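# Weigh three deep-well blocks and sort them into nests

## Task

Take each of the three deep-well blocks out of the infeed nest IN and place it by weight: blocks lighter than the batch limits go to reject nest RU, heavier ones to reject nest RO, and ones inside the limits to pass nest P1 or P2. At most one block may be in any nest at the end. Every block has to rest flat within its nest's locators, oriented so its well A1 (the cut-off corner) sits at the nest corner labelled A1. Blocks must stay put on their own, not because the robot is holding them. Release everything and pull the arms away at the end.

## Robot and tools

Robot: two xArm7 arms, left_arm and right_arm, each ending in a parallel two-finger gripper. The idle arm may be parked out of the way. The pads open to at most 84 mm, so a block can only be gripped across its width, on the body above its base flange. Driving a pad down onto a flange can wedge it there, and opening may not release it.

Weighing: CW is a check-weigher already set to the batch limits. Set a block down and release it on the platform; shortly a front lamp lights amber UNDER, green ACCEPT or red OVER. Well A1 is at the block's cut-off corner; use that to orient it in the nest.

Frame: all reported hand poses share one scene frame with origin on the table top midway between the arms, +z up, +x out over the table, left_arm on the +y side. The words left and right are arm names, not image sides. Base poses of the URDF root links: left_arm (-0.027, +0.338, +0.342) m, quat_wxyz (+0.870, -0.357, +0.335, -0.059); right_arm (-0.016, -0.141, +0.342) m, quat_wxyz (+0.869, +0.401, +0.281, -0.065). Bases are tilted. Mounting plates and the metal frame behind the arms are fixed obstacles. Printed hand positions can be off, more so at long reach.

Gripper geometry: fingers point along the gripper's +z, close along its y. end_effector_position is the point between the pads when closed, roughly 2 cm behind the fingertips; closing pushes the tips about 10 mm further along +z.

Tool execute_actions, argument actions: a list holding one item or none. Empty list: no command, returns state plus pictures. An action item is {"rows": [...], "steps": n}, with 1 to 15 rows and steps from 4 to 15 (default 15); each step lasts 1/30 s. Each row drives one step; if rows run out, the last row repeats. A wait item is {"steps": n}, n up to 300, no new command; it returns once n steps have elapsed since the previous result, reply time included. Optional pictures: true adds camera images.

Row layout: one flat list of 16 numbers for both arms together, always all 16: left_arm's 7 joint targets then its opening, then right_arm's 7 joints then its opening. Joint values are absolute target angles in radians, same form as the Joint positions line. Joint order and stated ranges: waist -6.283..6.283, shoulder -2.059..2.094, upper arm roll -6.283..6.283, elbow -0.192..3.927, forearm roll -6.283..6.283, wrist pitch -1.693..3.142, wrist roll -6.283..6.283. A target more than 0.010 rad beyond a range end, and beyond the joint's last reported angle, gets the call refused (nothing is sent). True ends may differ by 0.010 rad; targets past the real end are clipped and the result prints "joint sent to its limit", possibly for an earlier still-running action. Opening is an absolute command in [-1, 1]: +1 fully open, -1 closed.

Motion limits: targets move at most 3.14 rad/s with 0.16 s ramp-up, all joints of an arm synchronized. Each step the target is kept within 0.623 rad of the measured angle, and if targets would move the hand over 70 mm from where it is, they are scaled back. So big moves need several calls or waits.

Timing: each result is captured 4 steps before the action ends; those steps run while you reply. The arms keep heading to the last sent row while you think or wait, until they nearly stop or a step is HELD.

Result lines: state per arm gives end_effector_position (m), end_effector_quat_wxyz, and linear/angular velocities. Joint positions and Joint velocities list 7 joints (rad, rad/s) then pad gap (m; 0.084 open). grip_measured is the measured opening on the command scale. HELD marks steps where your row was not (fully) sent. "joint command not followed" means the clearance check altered or blocked joint targets; the rest of the row still ran. A "too close" warning counts each plate and its side of the frame as part of that arm.

Gripping: to hold, command an opening well below grip_measured; lower squeezes harder, up to about 24 N per pad for parts up to roughly 6 cm wide. A fast close can hit harder. Sending grip_measured back still holds lightly. Brief tugs on held parts or pushes on loose items can occur.

Faults: load limits (N m): waist 44, shoulder 44, upper arm roll 26.4, elbow 26.4, forearm roll 26.4, wrist pitch 17.6, wrist roll 17.6, held weight included. Reaching one triggers a torque fault: the arm backs that joint off, holds 10 s, drops the rest of the call. Holding loads heats motors; MOTOR HOT appears from 65 °C, and at 80 °C the arm is braked until it cools (OVER-TEMPERATURE FAULT). Avoid arm-to-arm collisions and hard pressing.

Avoid: dropping blocks, knocking anything off the table, slams and hard pushes. Move smoothly.

zoom_image: camera (cam_high, cam_low, cam_left_wrist, cam_right_wrist) and region [x0, y0, x1, y1] in image pixels from top-left, at most 504x504; gives a closer look at the latest image. All cameras are 896x504. Calibration (K, distortion, T_world_to_cam) was supplied; wrist camera poses follow reported joints, and fixed cameras may be off by a couple of degrees and millimetres.

read_manual: returns URDF licence texts only; no motion.

finished_scene: argument scene, the current scene's number. Replying without any tool call ends everything.

Each tool is called as a command line: name --argument value for each argument, lists and objects as JSON in quotes; but a table of rows of numbers goes row by row, as --pt "numbers of a row", without its own name.

## Session

execute_actions --actions '[]'

Scene clock: 0.00 s of 12600.00 s.
left_arm: end_effector_position=(+0.3099, +0.4832, +0.3393) grip_measured=+1.00 end_effector_quat_wxyz=(-0.227, +0.358, +0.870, +0.251) end_effector_velocity=(-0.000, -0.000, -0.000) end_effector_angular_velocity=(+0.000, +0.003, -0.002) | right_arm: end_effector_position=(-0.0662, -0.5338, +0.1843) grip_measured=+1.00 end_effector_quat_wxyz=(+0.035, -0.518, +0.851, +0.086) end_effector_velocity=(+0.000, -0.000, -0.000) end_effector_angular_velocity=(-0.000, -0.000, -0.000)
Joint positions: left_arm=[ 0.637 -1.948 -1.403  0.312 -0.282  1.336 -2.461  0.084] | right_arm=[-1.281 -0.519 -0.557  0.347  0.994  0.542 -0.789  0.084]
Joint velocities: left_arm=[-0.     0.002 -0.002  0.001  0.     0.001 -0.    -0.   ] | right_arm=[ 0.001 -0.    -0.    -0.     0.    -0.     0.    -0.   ]

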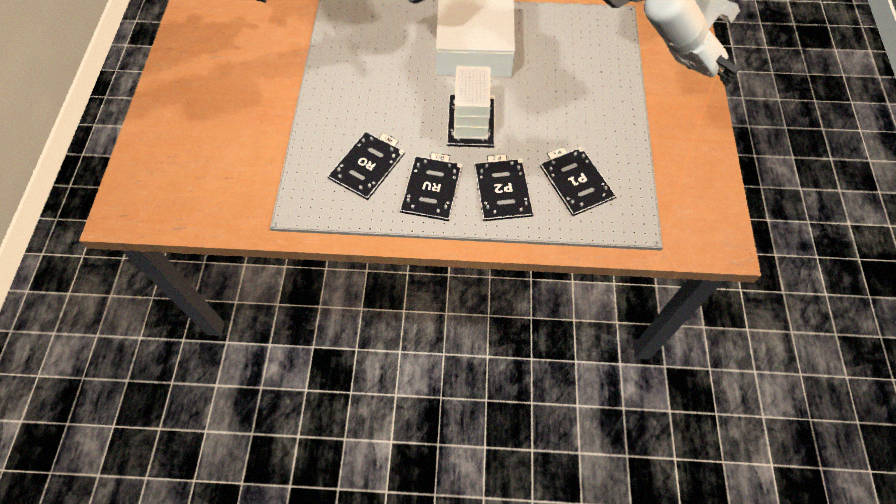

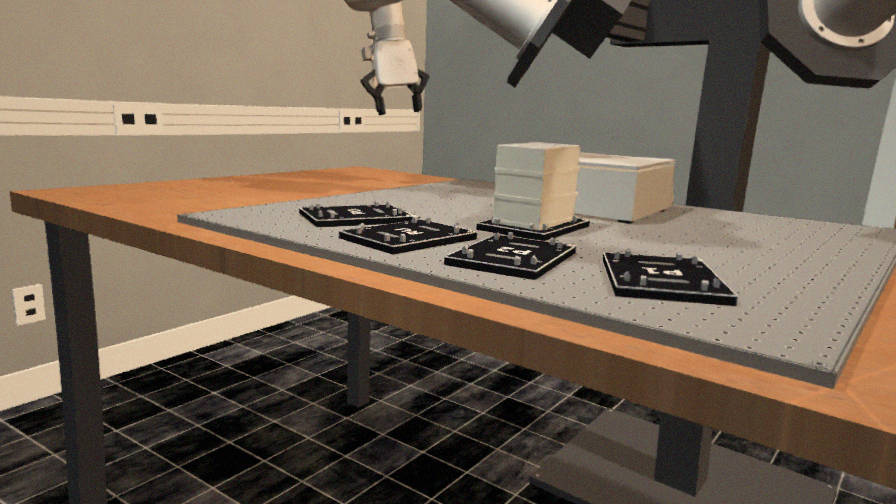

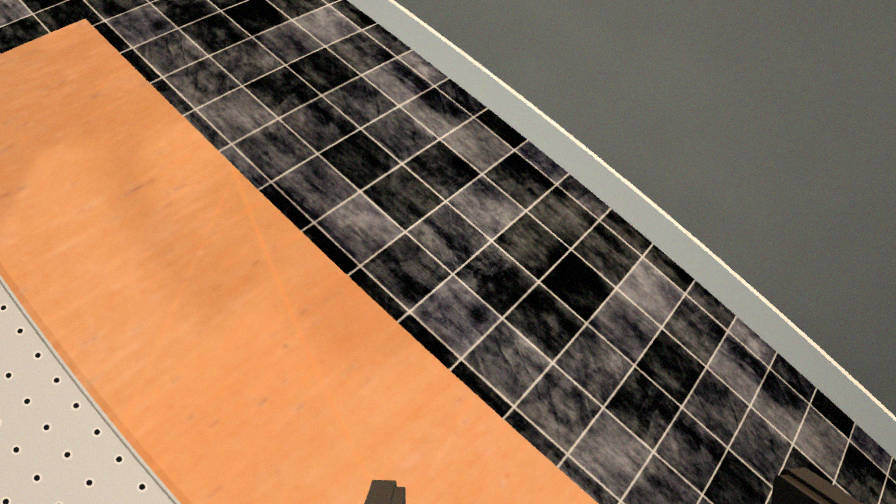

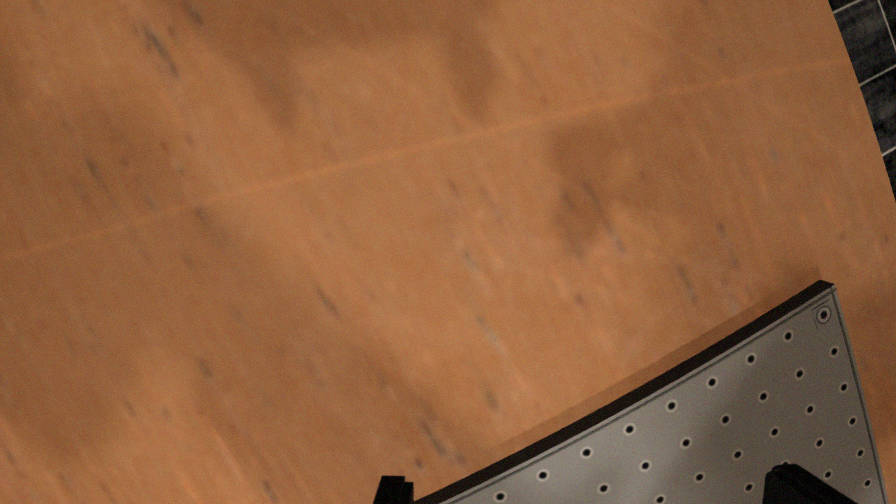

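zoom_image --camera "cam_high" --region '[310, 0, 630, 230]'

zoom_image --camera "cam_low" --region '[290, 120, 750, 320]'

Region (310, 0, 630, 230) of cam_high's 896x504 image, scaled by 1.575, with more detail than that image has; it fills the top 362 rows of this view, and the rest is white.

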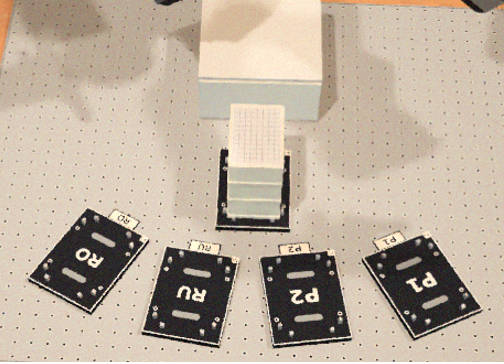

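Region (290, 120, 750, 320) of cam_low's 896x504 image, scaled by 1.096, with more detail than that image has; it fills the top 219 rows of this view, and the rest is white.

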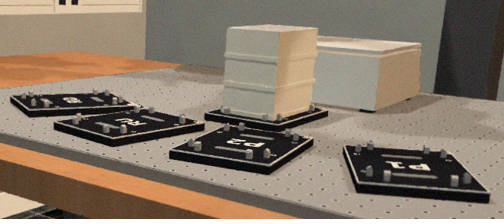

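execute_actions --actions '[{"rows":[[0.637,-1.948,-1.403,0.312,-0.282,1.336,-2.461,1,-0.974,-1.119,0.6,0.7,0,0.5,0.5,1]]}]'

execute_actions --actions '[{"steps":25}]'

execute_actions --actions '[{"rows":[[0.637,-1.948,-1.403,0.312,-0.282,1.336,-2.461,1,-0.974,-1.119,2.477,0.622,0,0.4985,1.399,1]]}]'

execute_actions --actions '[{"steps":45}]' --pictures true

Scene clock: 2.63 s of 12600.00 s.
left_arm: end_effector_position=(+0.3099, +0.4831, +0.3393) grip_measured=+1.00 end_effector_quat_wxyz=(-0.227, +0.358, +0.870, +0.251) end_effector_velocity=(+0.000, -0.001, +0.000) end_effector_angular_velocity=(-0.001, -0.001, -0.001) | right_arm: end_effector_position=(+0.0806, -0.6487, +0.1971) grip_measured=+1.00 end_effector_quat_wxyz=(-0.048, +0.677, -0.734, -0.033) end_effector_velocity=(+0.525, -0.239, +0.103) end_effector_angular_velocity=(-0.243, -0.215, +1.218)
Joint positions: left_arm=[ 0.637 -1.948 -1.403  0.312 -0.282  1.336 -2.461  0.084] | right_arm=[-1.168 -0.739 -0.292  0.478  0.727  0.526 -0.522  0.084]
Joint velocities: left_arm=[ 0.     0.001  0.001  0.001 -0.    -0.001  0.    -0.   ] | right_arm=[ 0.312 -0.614  0.924  0.364 -0.919 -0.042  0.914 -0.   ]
Steps of this call (steps 1 to 68: nothing new was sent; steps 69 to 79: the first 11 steps of this action). Readings (joint positions):
69: left_arm=[0.637 -1.948 -1.403 0.312 -0.282 1.336 -2.461] | right_arm=[-1.280 -0.519 -0.557 0.347 0.993 0.542 -0.788]
70: left_arm=[0.637 -1.948 -1.403 0.312 -0.282 1.336 -2.461] | right_arm=[-1.277 -0.527 -0.549 0.350 0.983 0.540 -0.777]
72: left_arm=[0.637 -1.948 -1.403 0.312 -0.282 1.336 -2.461] | right_arm=[-1.251 -0.577 -0.497 0.377 0.929 0.537 -0.723]
76: left_arm=[0.637 -1.948 -1.403 0.312 -0.282 1.336 -2.461] | right_arm=[-1.201 -0.674 -0.382 0.439 0.817 0.531 -0.612]
79: the state above

Scene clock: 3.47 s of 12600.00 s.
left_arm: end_effector_position=(+0.3099, +0.4831, +0.3393) grip_measured=+1.00 end_effector_quat_wxyz=(-0.227, +0.358, +0.870, +0.251) end_effector_velocity=(+0.000, -0.000, +0.000) end_effector_angular_velocity=(-0.001, -0.002, -0.000) | right_arm: end_effector_position=(+0.4859, -0.5796, +0.3378) grip_measured=+1.00 end_effector_quat_wxyz=(+0.051, +0.875, -0.471, +0.104) end_effector_velocity=(+0.338, +0.288, +0.208) end_effector_angular_velocity=(-0.491, -0.326, +0.485)
Joint positions: left_arm=[ 0.637 -1.948 -1.403  0.312 -0.282  1.336 -2.461  0.084] | right_arm=[-0.983 -1.101  0.553  0.69   0.036  0.501  0.439  0.084]
Joint velocities: left_arm=[ 0.    -0.     0.001  0.     0.    -0.001 -0.     0.   ] | right_arm=[ 0.176 -0.336  0.881  0.204 -0.628 -0.027  1.035  0.   ]
Kept back: nothing.
Steps of this call (steps 1 to 4: the last 4 steps of your previous action; steps 5 to 25: the robot went on to your last target). Readings (joint positions):
1: left_arm=[0.637 -1.948 -1.403 0.312 -0.282 1.336 -2.461] | right_arm=[-1.158 -0.759 -0.260 0.490 0.696 0.525 -0.491]
2: left_arm=[0.637 -1.948 -1.403 0.312 -0.282 1.336 -2.461] | right_arm=[-1.148 -0.779 -0.229 0.501 0.664 0.523 -0.459]
4: left_arm=[0.637 -1.948 -1.403 0.312 -0.282 1.336 -2.461] | right_arm=[-1.129 -0.815 -0.163 0.523 0.599 0.521 -0.394]
8: left_arm=[0.637 -1.948 -1.403 0.312 -0.282 1.336 -2.461] | right_arm=[-1.096 -0.881 -0.026 0.561 0.471 0.516 -0.257]
25: the state above

Scene clock: 3.83 s of 12600.00 s.
left_arm: end_effector_position=(+0.3099, +0.4831, +0.3393) grip_measured=+1.00 end_effector_quat_wxyz=(-0.227, +0.358, +0.870, +0.251) end_effector_velocity=(-0.000, -0.000, -0.000) end_effector_angular_velocity=(+0.000, +0.000, -0.000) | right_arm: end_effector_position=(+0.5314, -0.4013, +0.3093) grip_measured=+1.00 end_effector_quat_wxyz=(+0.027, +0.881, -0.465, +0.089) end_effector_velocity=(+0.015, +0.540, -0.096) end_effector_angular_velocity=(+0.185, +0.075, +0.075)
Joint positions: left_arm=[ 0.637 -1.948 -1.403  0.312 -0.282  1.336 -2.461  0.084] | right_arm=[-0.977 -1.114  0.976  0.658  0.008  0.5    0.871  0.084]
Joint velocities: left_arm=[-0.  0. -0. -0. -0.  0. -0.  0.] | right_arm=[ 0.003 -0.006  1.25  -0.087 -0.015 -0.001  1.19  -0.   ]
Steps of this call (steps 1 to 11: the first 11 steps of this action). Readings (joint positions):
1: left_arm=[0.637 -1.948 -1.403 0.312 -0.282 1.336 -2.461] | right_arm=[-0.978 -1.111 0.580 0.696 0.019 0.500 0.470]
2: left_arm=[0.637 -1.948 -1.403 0.312 -0.282 1.336 -2.461] | right_arm=[-0.976 -1.116 0.607 0.699 0.011 0.499 0.504]
4: left_arm=[0.637 -1.948 -1.403 0.312 -0.282 1.336 -2.461] | right_arm=[-0.977 -1.115 0.684 0.688 0.012 0.499 0.583]
8: left_arm=[0.637 -1.948 -1.403 0.312 -0.282 1.336 -2.461] | right_arm=[-0.977 -1.114 0.851 0.668 0.009 0.500 0.748]
11: the state above

Scene clock: 5.33 s of 12600.00 s.
left_arm: end_effector_position=(+0.3099, +0.4831, +0.3393) grip_measured=+1.00 end_effector_quat_wxyz=(-0.227, +0.358, +0.870, +0.251) end_effector_velocity=(-0.000, -0.000, -0.000) end_effector_angular_velocity=(+0.000, +0.001, -0.001) | right_arm: end_effector_position=(+0.1684, +0.0533, +0.2502) grip_measured=+1.00 end_effector_quat_wxyz=(+0.000, +1.000, -0.001, -0.000) end_effector_velocity=(-0.007, +0.002, +0.001) end_effector_angular_velocity=(+0.002, -0.001, +0.020)
Joint positions: left_arm=[ 0.637 -1.948 -1.403  0.312 -0.282  1.336 -2.461  0.084] | right_arm=[-0.974 -1.119  2.475  0.622  0.     0.499  1.399  0.084]
Joint velocities: left_arm=[-0.     0.001 -0.001  0.     0.    -0.    -0.    -0.   ] | right_arm=[ 0.003 -0.001  0.017  0.002 -0.    -0.    -0.002  0.   ]
Kept back: nothing.
Steps of this call (steps 1 to 4: the last 4 steps of your previous action; steps 5 to 45: the robot went on to your last target). Readings (joint positions):
1: left_arm=[0.637 -1.948 -1.403 0.312 -0.282 1.336 -2.461] | right_arm=[-0.977 -1.115 1.018 0.655 0.007 0.500 0.910]
2: left_arm=[0.637 -1.948 -1.403 0.312 -0.282 1.336 -2.461] | right_arm=[-0.977 -1.115 1.060 0.652 0.007 0.500 0.945]
4: left_arm=[0.637 -1.948 -1.403 0.312 -0.282 1.336 -2.461] | right_arm=[-0.976 -1.115 1.144 0.648 0.006 0.500 1.009]
8: left_arm=[0.637 -1.948 -1.403 0.312 -0.282 1.336 -2.461] | right_arm=[-0.976 -1.116 1.313 0.641 0.004 0.499 1.112]
45: the state above
camera_calibration (this result's frames):
cam_left_wrist: T_world_to_cam=[[0.734146, 0.62213, 0.272001, -0.591842], [0.64605, -0.516767, -0.561757, 0.30797], [-0.208925, 0.588138, -0.781309, 0.17741], [0, 0, 0, 1]] pos_world=[0.2726, 0.42301, 0.472599]
cam_right_wrist: T_world_to_cam=[[0.00972666, -0.999881, -0.0119854, 0.0876835], [-0.999933, -0.00980174, 0.00622207, 0.231885], [-0.00633881, 0.011924, -0.999909, 0.379915], [0, 0, 0, 1]] pos_world=[0.233425, 0.0854158, 0.379488]

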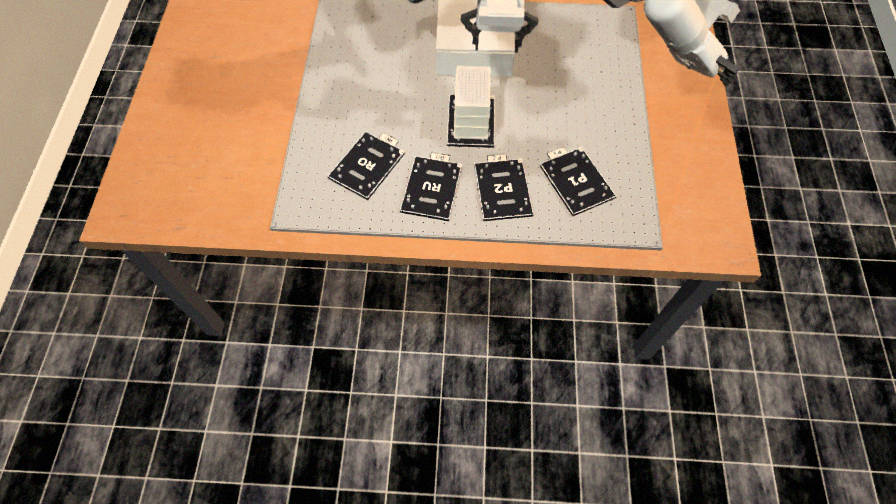

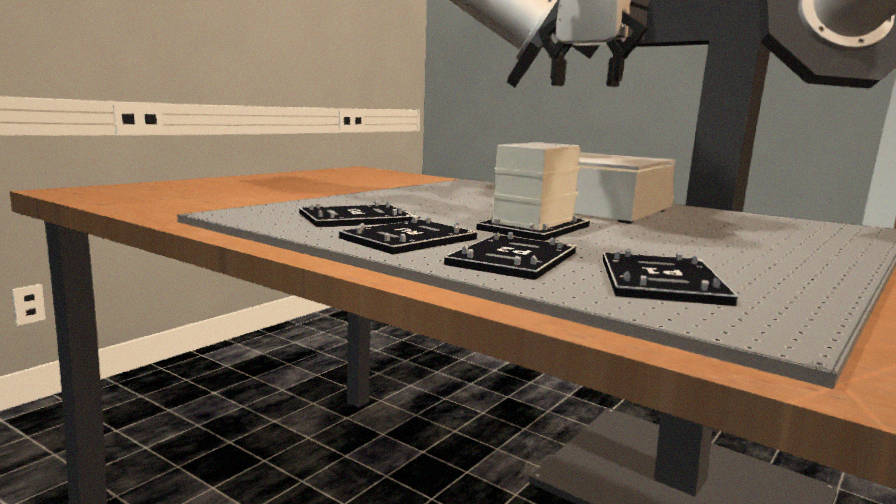

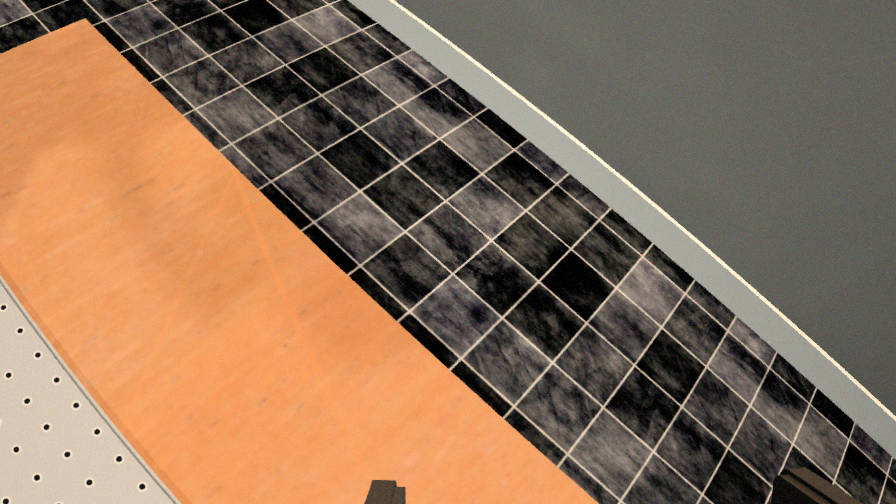

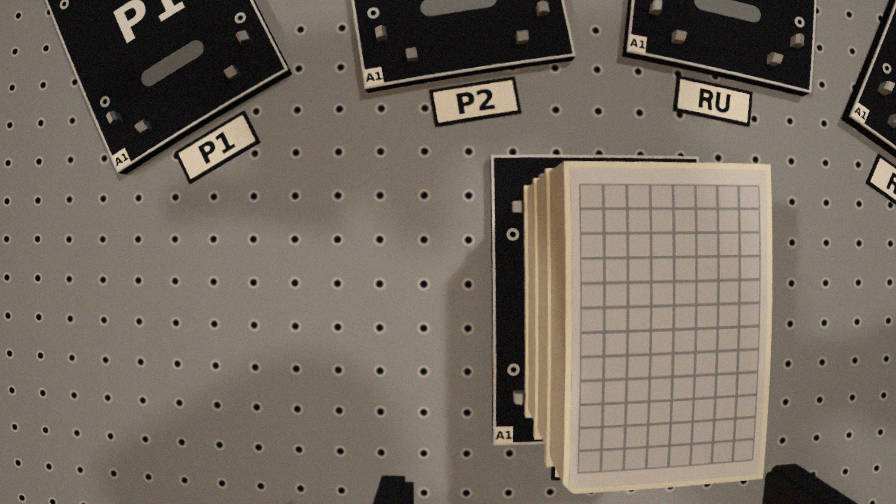

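execute_actions --actions '[{"rows":[[0.637,-1.948,-1.403,0.312,-0.282,1.336,-2.461,1,-1.0142,-1.1348,2.3745,0.481,0,0.3218,1.2788,1]]}]'

execute_actions --actions '[{"steps":12}]' --pictures true

Scene clock: 6.27 s of 12600.00 s.
left_arm: end_effector_position=(+0.3099, +0.4831, +0.3393) grip_measured=+1.00 end_effector_quat_wxyz=(-0.227, +0.358, +0.870, +0.251) end_effector_velocity=(+0.000, -0.000, +0.000) end_effector_angular_velocity=(-0.001, -0.000, +0.000) | right_arm: end_effector_position=(+0.2024, +0.0048, +0.2104) grip_measured=+1.00 end_effector_quat_wxyz=(-0.000, +1.000, +0.000, -0.000) end_effector_velocity=(-0.001, +0.058, +0.033) end_effector_angular_velocity=(+0.128, -0.039, +0.059)
Joint positions: left_arm=[ 0.637 -1.948 -1.403  0.312 -0.282  1.336 -2.461  0.084] | right_arm=[-1.014 -1.135  2.375  0.482 -0.     0.322  1.279  0.084]
Joint velocities: left_arm=[-0.     0.     0.001  0.001 -0.     0.001  0.     0.   ] | right_arm=[ 0.033  0.02   0.034  0.069 -0.002 -0.029 -0.009  0.   ]
Steps of this call (steps 1 to 15: the robot went on to your last target; steps 16 to 17: nothing new was sent; steps 18 to 28: the first 11 steps of this action). Readings (joint positions):
18: left_arm=[0.637 -1.948 -1.403 0.312 -0.282 1.336 -2.461] | right_arm=[-0.974 -1.119 2.477 0.621 -0.000 0.497 1.398]
19: left_arm=[0.637 -1.948 -1.403 0.312 -0.282 1.336 -2.461] | right_arm=[-0.975 -1.119 2.473 0.615 -0.000 0.486 1.391]
21: left_arm=[0.637 -1.948 -1.403 0.312 -0.282 1.336 -2.461] | right_arm=[-0.988 -1.124 2.437 0.566 -0.000 0.415 1.344]
25: left_arm=[0.637 -1.948 -1.403 0.312 -0.282 1.336 -2.461] | right_arm=[-1.018 -1.137 2.370 0.474 0.000 0.330 1.283]
28: the state above

Scene clock: 6.67 s of 12600.00 s.
left_arm: end_effector_position=(+0.3099, +0.4831, +0.3393) grip_measured=+1.00 end_effector_quat_wxyz=(-0.227, +0.358, +0.870, +0.251) end_effector_velocity=(+0.000, -0.000, +0.000) end_effector_angular_velocity=(-0.002, +0.001, -0.000) | right_arm: end_effector_position=(+0.2026, +0.0045, +0.2103) grip_measured=+1.00 end_effector_quat_wxyz=(-0.000, +1.000, +0.000, -0.000) end_effector_velocity=(+0.000, -0.001, -0.001) end_effector_angular_velocity=(-0.002, +0.001, -0.002)
Joint positions: left_arm=[ 0.637 -1.948 -1.403  0.312 -0.282  1.336 -2.461  0.084] | right_arm=[-1.014 -1.135  2.375  0.481 -0.     0.322  1.279  0.084]
Joint velocities: left_arm=[-0.     0.001  0.001  0.001 -0.     0.     0.    -0.   ] | right_arm=[-0.001 -0.001 -0.001 -0.001  0.001 -0.    -0.001  0.   ]
Kept back: nothing.
Steps of this call (steps 1 to 4: the last 4 steps of your previous action; steps 5 to 12: the robot went on to your last target). Readings (joint positions):
1: left_arm=[0.637 -1.948 -1.403 0.312 -0.282 1.336 -2.461] | right_arm=[-1.013 -1.134 2.376 0.483 -0.000 0.322 1.279]
2: left_arm=[0.637 -1.948 -1.403 0.312 -0.282 1.336 -2.461] | right_arm=[-1.013 -1.134 2.376 0.484 -0.000 0.322 1.279]
4: left_arm=[0.637 -1.948 -1.403 0.312 -0.282 1.336 -2.461] | right_arm=[-1.013 -1.134 2.376 0.483 -0.000 0.322 1.279]
8: left_arm=[0.637 -1.948 -1.403 0.312 -0.282 1.336 -2.461] | right_arm=[-1.014 -1.135 2.375 0.481 -0.000 0.322 1.279]
12: the state above
camera_calibration (this result's frames):
cam_left_wrist: T_world_to_cam=[[0.734145, 0.62213, 0.272001, -0.591842], [0.64605, -0.516767, -0.561757, 0.30797], [-0.208925, 0.588138, -0.781309, 0.17741], [0, 0, 0, 1]] pos_world=[0.2726, 0.42301, 0.472599]
cam_right_wrist: T_world_to_cam=[[0.0117237, -0.999854, -0.0124198, 0.0377816], [-0.999913, -0.0117979, 0.00591994, 0.26585], [-0.00606561, 0.0123493, -0.999905, 0.340815], [0, 0, 0, 1]] pos_world=[0.267451, 0.0367038, 0.339678]

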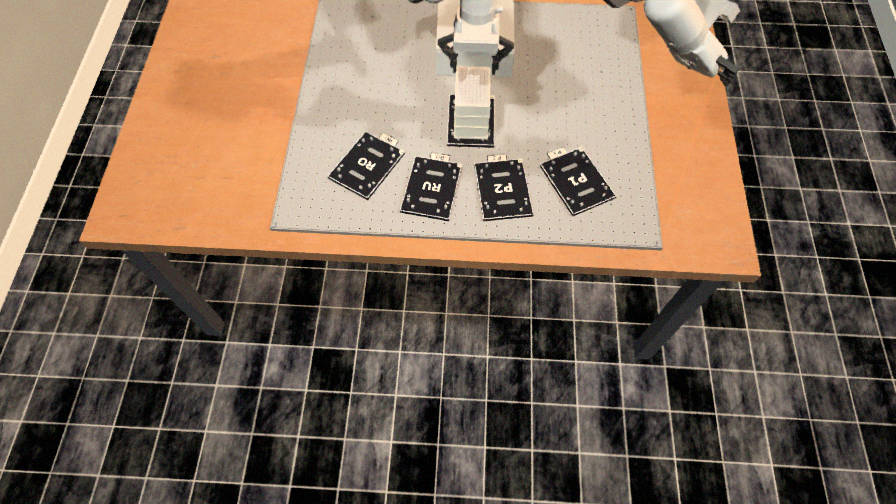

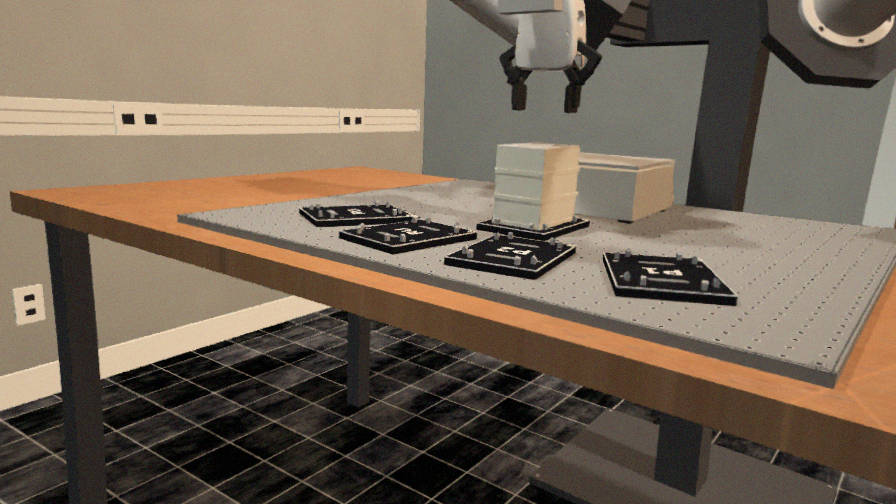

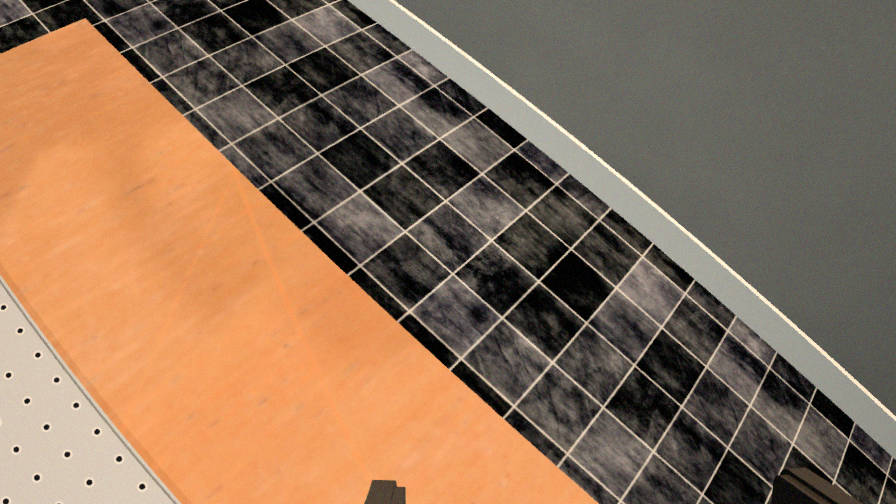

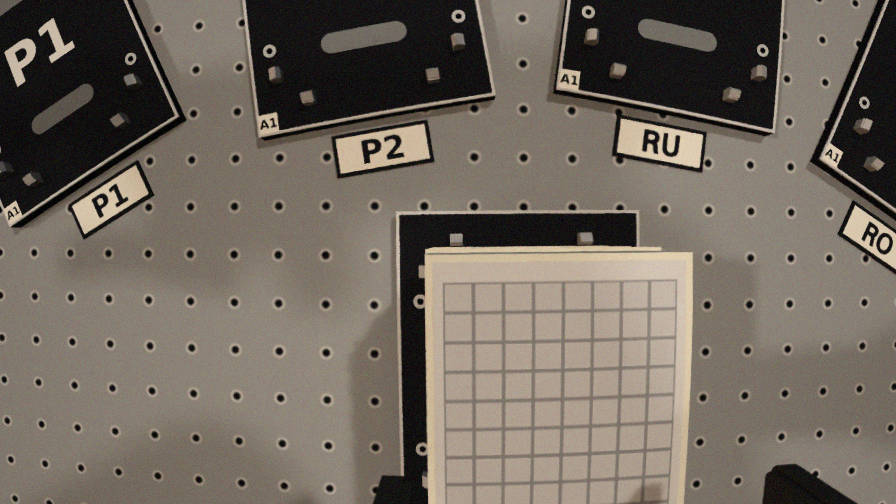

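execute_actions --actions '[{"rows":[[0.637,-1.948,-1.403,0.312,-0.282,1.336,-2.461,1,-1.1197,-1.2384,2.4094,0.492,0,0.1903,1.274,1]]}]'

execute_actions --actions '[{"steps":8}]' --pictures true

Scene clock: 7.50 s of 12600.00 s.
left_arm: end_effector_position=(+0.3099, +0.4831, +0.3393) grip_measured=+1.00 end_effector_quat_wxyz=(-0.227, +0.358, +0.870, +0.251) end_effector_velocity=(-0.001, +0.000, -0.000) end_effector_angular_velocity=(-0.001, +0.002, +0.001) | right_arm: end_effector_position=(+0.2037, +0.0023, +0.1724) grip_measured=+1.00 end_effector_quat_wxyz=(-0.000, +1.000, +0.000, -0.000) end_effector_velocity=(+0.005, +0.028, +0.017) end_effector_angular_velocity=(+0.067, -0.020, +0.008)
Joint positions: left_arm=[ 0.637 -1.948 -1.403  0.312 -0.282  1.336 -2.461  0.084] | right_arm=[-1.119 -1.238  2.409  0.493 -0.     0.191  1.274  0.084]
Joint velocities: left_arm=[ 0.     0.002  0.001 -0.001  0.     0.    -0.     0.   ] | right_arm=[ 0.022  0.02   0.001  0.028 -0.001 -0.013  0.001  0.   ]
Steps of this call (steps 1 to 14: the robot went on to your last target; steps 15 to 25: the first 11 steps of this action). Readings (joint positions):
15: left_arm=[0.637 -1.948 -1.403 0.312 -0.282 1.336 -2.461] | right_arm=[-1.015 -1.135 2.375 0.481 0.000 0.321 1.279]
16: left_arm=[0.637 -1.948 -1.403 0.312 -0.282 1.336 -2.461] | right_arm=[-1.021 -1.142 2.377 0.483 -0.000 0.309 1.278]
18: left_arm=[0.637 -1.948 -1.403 0.312 -0.282 1.336 -2.461] | right_arm=[-1.070 -1.189 2.394 0.491 -0.000 0.246 1.276]
22: left_arm=[0.637 -1.948 -1.403 0.312 -0.282 1.336 -2.461] | right_arm=[-1.122 -1.241 2.409 0.487 0.000 0.194 1.274]
25: the state above

Scene clock: 7.77 s of 12600.00 s.
left_arm: end_effector_position=(+0.3099, +0.4831, +0.3393) grip_measured=+1.00 end_effector_quat_wxyz=(-0.227, +0.358, +0.870, +0.251) end_effector_velocity=(-0.000, +0.000, -0.000) end_effector_angular_velocity=(-0.001, +0.001, +0.002) | right_arm: end_effector_position=(+0.2037, +0.0021, +0.1724) grip_measured=+1.00 end_effector_quat_wxyz=(-0.000, +1.000, +0.000, -0.000) end_effector_velocity=(+0.000, -0.001, -0.001) end_effector_angular_velocity=(-0.004, +0.000, -0.001)
Joint positions: left_arm=[ 0.637 -1.948 -1.403  0.312 -0.282  1.336 -2.461  0.084] | right_arm=[-1.119 -1.238  2.409  0.492  0.     0.19   1.274  0.084]
Joint velocities: left_arm=[-0.     0.     0.001 -0.001  0.     0.001 -0.    -0.   ] | right_arm=[-0.002 -0.002 -0.     0.    -0.001  0.001  0.001  0.   ]
Kept back: nothing.
Steps of this call (steps 1 to 4: the last 4 steps of your previous action; steps 5 to 8: the robot went on to your last target). Readings (joint positions):
1: left_arm=[0.637 -1.948 -1.403 0.312 -0.282 1.336 -2.461] | right_arm=[-1.119 -1.238 2.409 0.493 -0.000 0.190 1.274]
2: left_arm=[0.637 -1.948 -1.403 0.312 -0.282 1.336 -2.461] | right_arm=[-1.119 -1.237 2.409 0.493 -0.000 0.190 1.274]
4: left_arm=[0.637 -1.948 -1.403 0.312 -0.282 1.336 -2.461] | right_arm=[-1.119 -1.238 2.409 0.492 -0.000 0.190 1.274]
8: the state above
camera_calibration (this result's frames):
cam_left_wrist: T_world_to_cam=[[0.734146, 0.62213, 0.272001, -0.591842], [0.64605, -0.516767, -0.561757, 0.30797], [-0.208925, 0.588138, -0.781309, 0.17741], [0, 0, 0, 1]] pos_world=[0.2726, 0.42301, 0.472599]
cam_right_wrist: T_world_to_cam=[[0.01153, -0.999853, -0.0126591, 0.0349403], [-0.999915, -0.0116049, 0.00586455, 0.267152], [-0.0060106, 0.0125905, -0.999903, 0.302897], [0, 0, 0, 1]] pos_world=[0.268547, 0.0342219, 0.301743]

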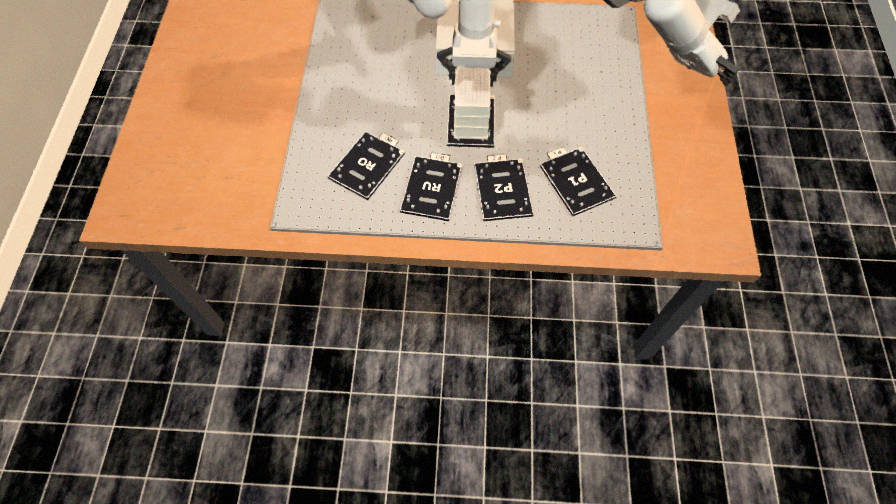

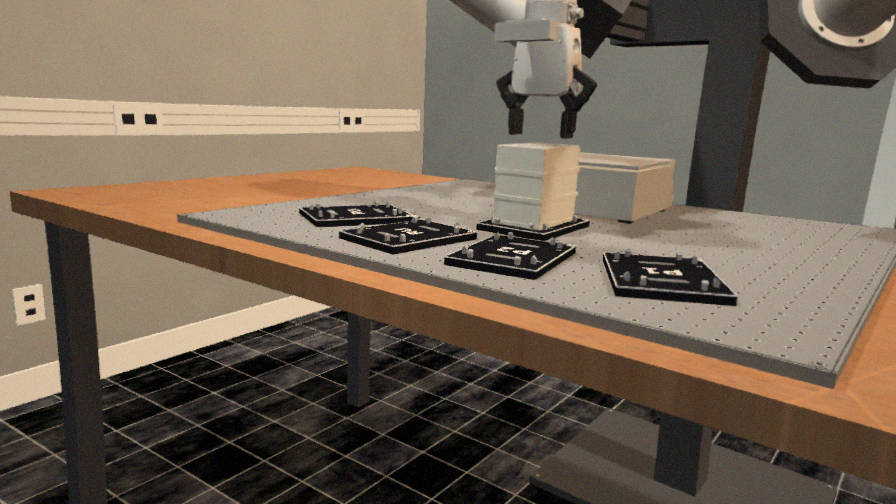

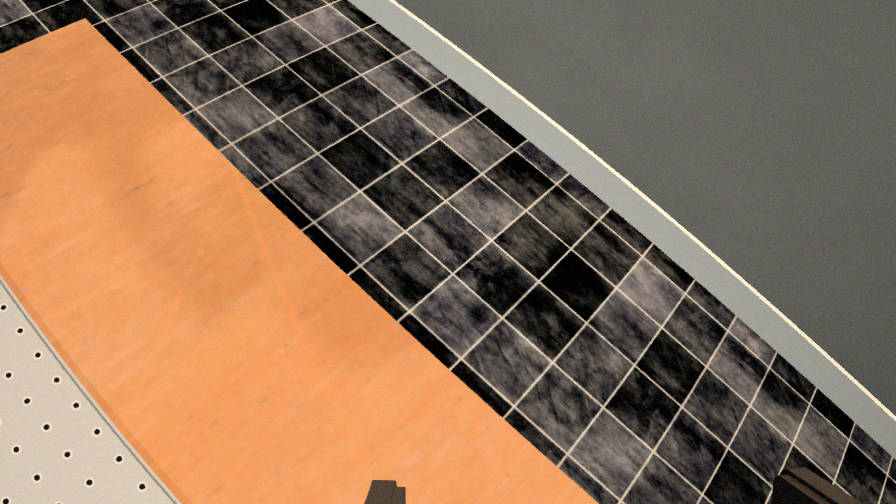

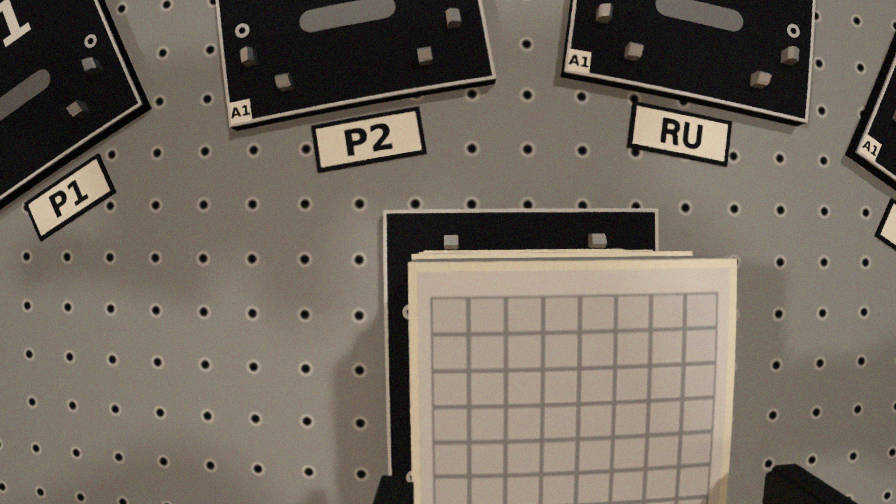

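execute_actions --actions '[{"rows":[[0.637,-1.948,-1.403,0.312,-0.282,1.336,-2.461,1,-1.135,-1.255,2.4135,0.499,0,0.176,1.274,1],[0.637,-1.948,-1.403,0.312,-0.282,1.336,-2.461,1,-1.152,-1.274,2.418,0.504,0,0.157,1.274,1],[0.637,-1.948,-1.403,0.312,-0.282,1.336,-2.461,1,-1.170,-1.293,2.423,0.510,0,0.1375,1.274,1],[0.637,-1.948,-1.403,0.312,-0.282,1.336,-2.461,1,-1.187,-1.312,2.428,0.516,0,0.118,1.274,1],[0.637,-1.948,-1.403,0.312,-0.282,1.336,-2.461,1,-1.204,-1.331,2.4325,0.5225,0,0.099,1.274,1],[0.637,-1.948,-1.403,0.312,-0.282,1.336,-2.461,1,-1.221,-1.3497,2.4371,0.5291,0,0.0796,1.274,1]]}]'

execute_actions --actions '[{"steps":8}]' --pictures true

Scene clock: 8.60 s of 12600.00 s.
left_arm: end_effector_position=(+0.3099, +0.4831, +0.3393) grip_measured=+1.00 end_effector_quat_wxyz=(-0.227, +0.358, +0.870, +0.251) end_effector_velocity=(+0.001, -0.000, +0.000) end_effector_angular_velocity=(-0.001, -0.002, -0.001) | right_arm: end_effector_position=(+0.2036, +0.0020, +0.1351) grip_measured=+1.00 end_effector_quat_wxyz=(+0.001, +1.000, +0.000, -0.001) end_effector_velocity=(+0.004, +0.015, +0.005) end_effector_angular_velocity=(+0.041, -0.011, +0.000)
Joint positions: left_arm=[ 0.637 -1.948 -1.403  0.312 -0.282  1.336 -2.461  0.084] | right_arm=[-1.221 -1.35   2.437  0.528 -0.     0.081  1.274  0.084]
Joint velocities: left_arm=[-0.    -0.     0.001  0.001  0.    -0.     0.    -0.   ] | right_arm=[-0.001  0.     0.002  0.015 -0.    -0.028  0.001 -0.   ]
Steps of this call (steps 1 to 14: the robot went on to your last target; steps 15 to 25: the first 11 steps of this action). Readings (joint positions):
15: left_arm=[0.637 -1.948 -1.403 0.312 -0.282 1.336 -2.461] | right_arm=[-1.120 -1.239 2.410 0.492 0.000 0.189 1.274]
16: left_arm=[0.637 -1.948 -1.403 0.312 -0.282 1.336 -2.461] | right_arm=[-1.125 -1.244 2.411 0.495 -0.000 0.184 1.274]
18: left_arm=[0.637 -1.948 -1.403 0.312 -0.282 1.336 -2.461] | right_arm=[-1.148 -1.270 2.417 0.505 -0.000 0.158 1.274]
22: left_arm=[0.637 -1.948 -1.403 0.312 -0.282 1.336 -2.461] | right_arm=[-1.211 -1.339 2.434 0.525 -0.000 0.093 1.274]
25: the state above

Scene clock: 8.87 s of 12600.00 s.
left_arm: end_effector_position=(+0.3099, +0.4831, +0.3393) grip_measured=+1.00 end_effector_quat_wxyz=(-0.227, +0.358, +0.870, +0.251) end_effector_velocity=(-0.000, +0.000, -0.000) end_effector_angular_velocity=(-0.000, +0.001, +0.000) | right_arm: end_effector_position=(+0.2039, +0.0027, +0.1356) grip_measured=+1.00 end_effector_quat_wxyz=(+0.000, +1.000, -0.000, -0.000) end_effector_velocity=(-0.000, -0.000, -0.001) end_effector_angular_velocity=(-0.001, +0.001, +0.002)
Joint positions: left_arm=[ 0.637 -1.948 -1.403  0.312 -0.282  1.336 -2.461  0.084] | right_arm=[-1.221 -1.349  2.437  0.529  0.     0.08   1.274  0.084]
Joint velocities: left_arm=[ 0.     0.001  0.    -0.001 -0.    -0.    -0.     0.   ] | right_arm=[-0.003 -0.002  0.001  0.001 -0.001 -0.001 -0.001  0.   ]
Kept back: nothing.
Steps of this call (steps 1 to 4: the last 4 steps of your previous action; steps 5 to 8: the robot went on to your last target). Readings (joint positions):
1: left_arm=[0.637 -1.948 -1.403 0.312 -0.282 1.336 -2.461] | right_arm=[-1.221 -1.350 2.437 0.529 -0.000 0.080 1.274]
2: left_arm=[0.637 -1.948 -1.403 0.312 -0.282 1.336 -2.461] | right_arm=[-1.221 -1.350 2.437 0.529 0.000 0.080 1.274]
4: left_arm=[0.637 -1.948 -1.403 0.312 -0.282 1.336 -2.461] | right_arm=[-1.221 -1.349 2.437 0.529 0.000 0.080 1.274]
8: the state above
camera_calibration (this result's frames):
cam_left_wrist: T_world_to_cam=[[0.734145, 0.62213, 0.272001, -0.591842], [0.64605, -0.516767, -0.561757, 0.30797], [-0.208925, 0.588138, -0.781309, 0.17741], [0, 0, 0, 1]] pos_world=[0.2726, 0.42301, 0.472599]
cam_right_wrist: T_world_to_cam=[[0.0112073, -0.999865, -0.011992, 0.0350976], [-0.999917, -0.0112819, 0.00617488, 0.267593], [-0.00630934, 0.0119218, -0.999909, 0.266163], [0, 0, 0, 1]] pos_world=[0.268857, 0.0349387, 0.264907]

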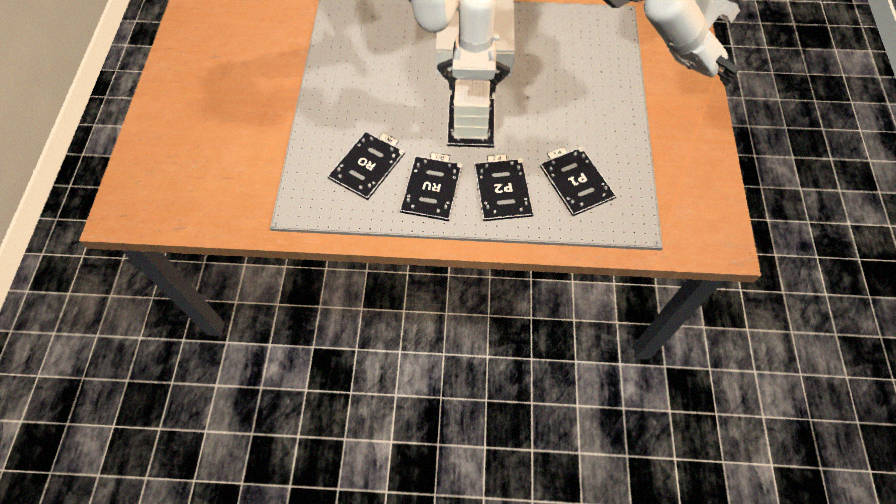

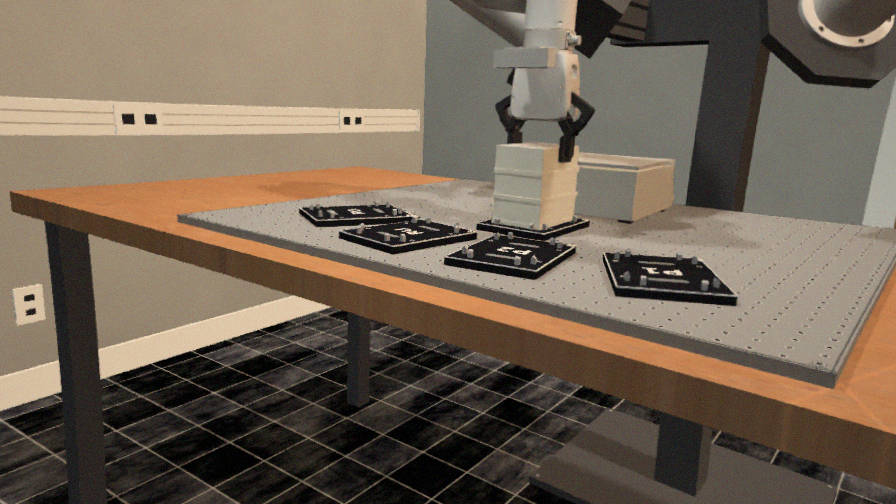

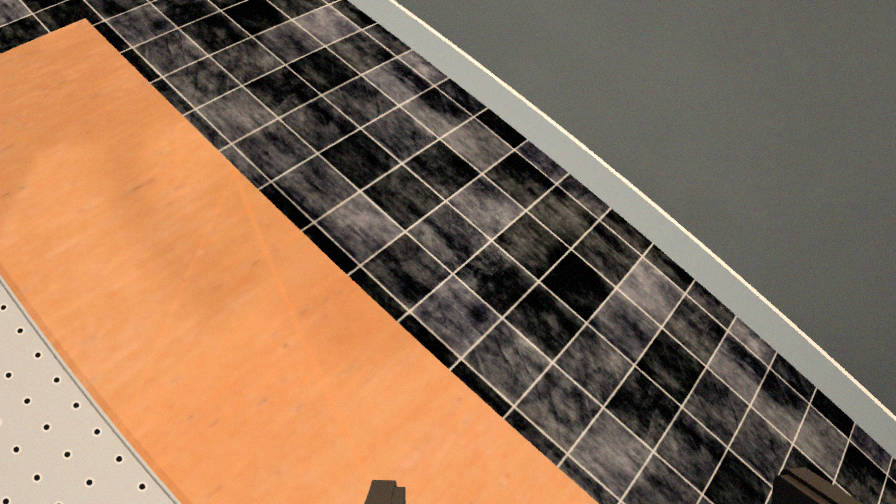

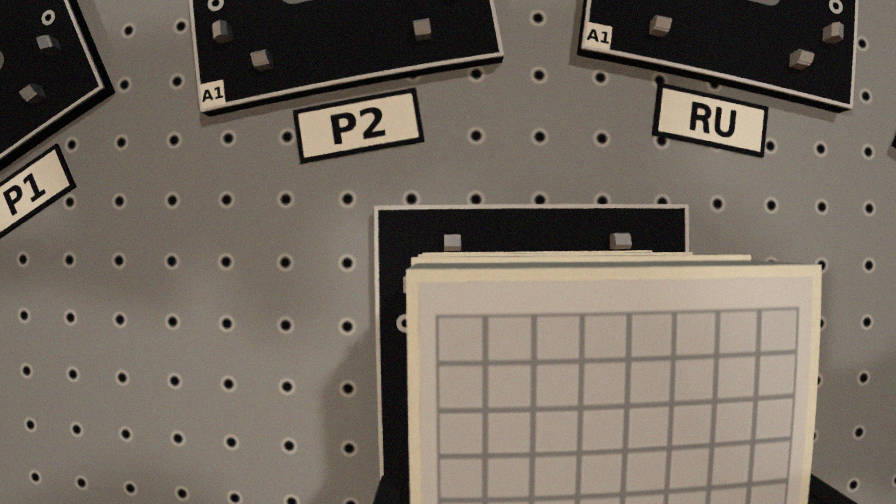

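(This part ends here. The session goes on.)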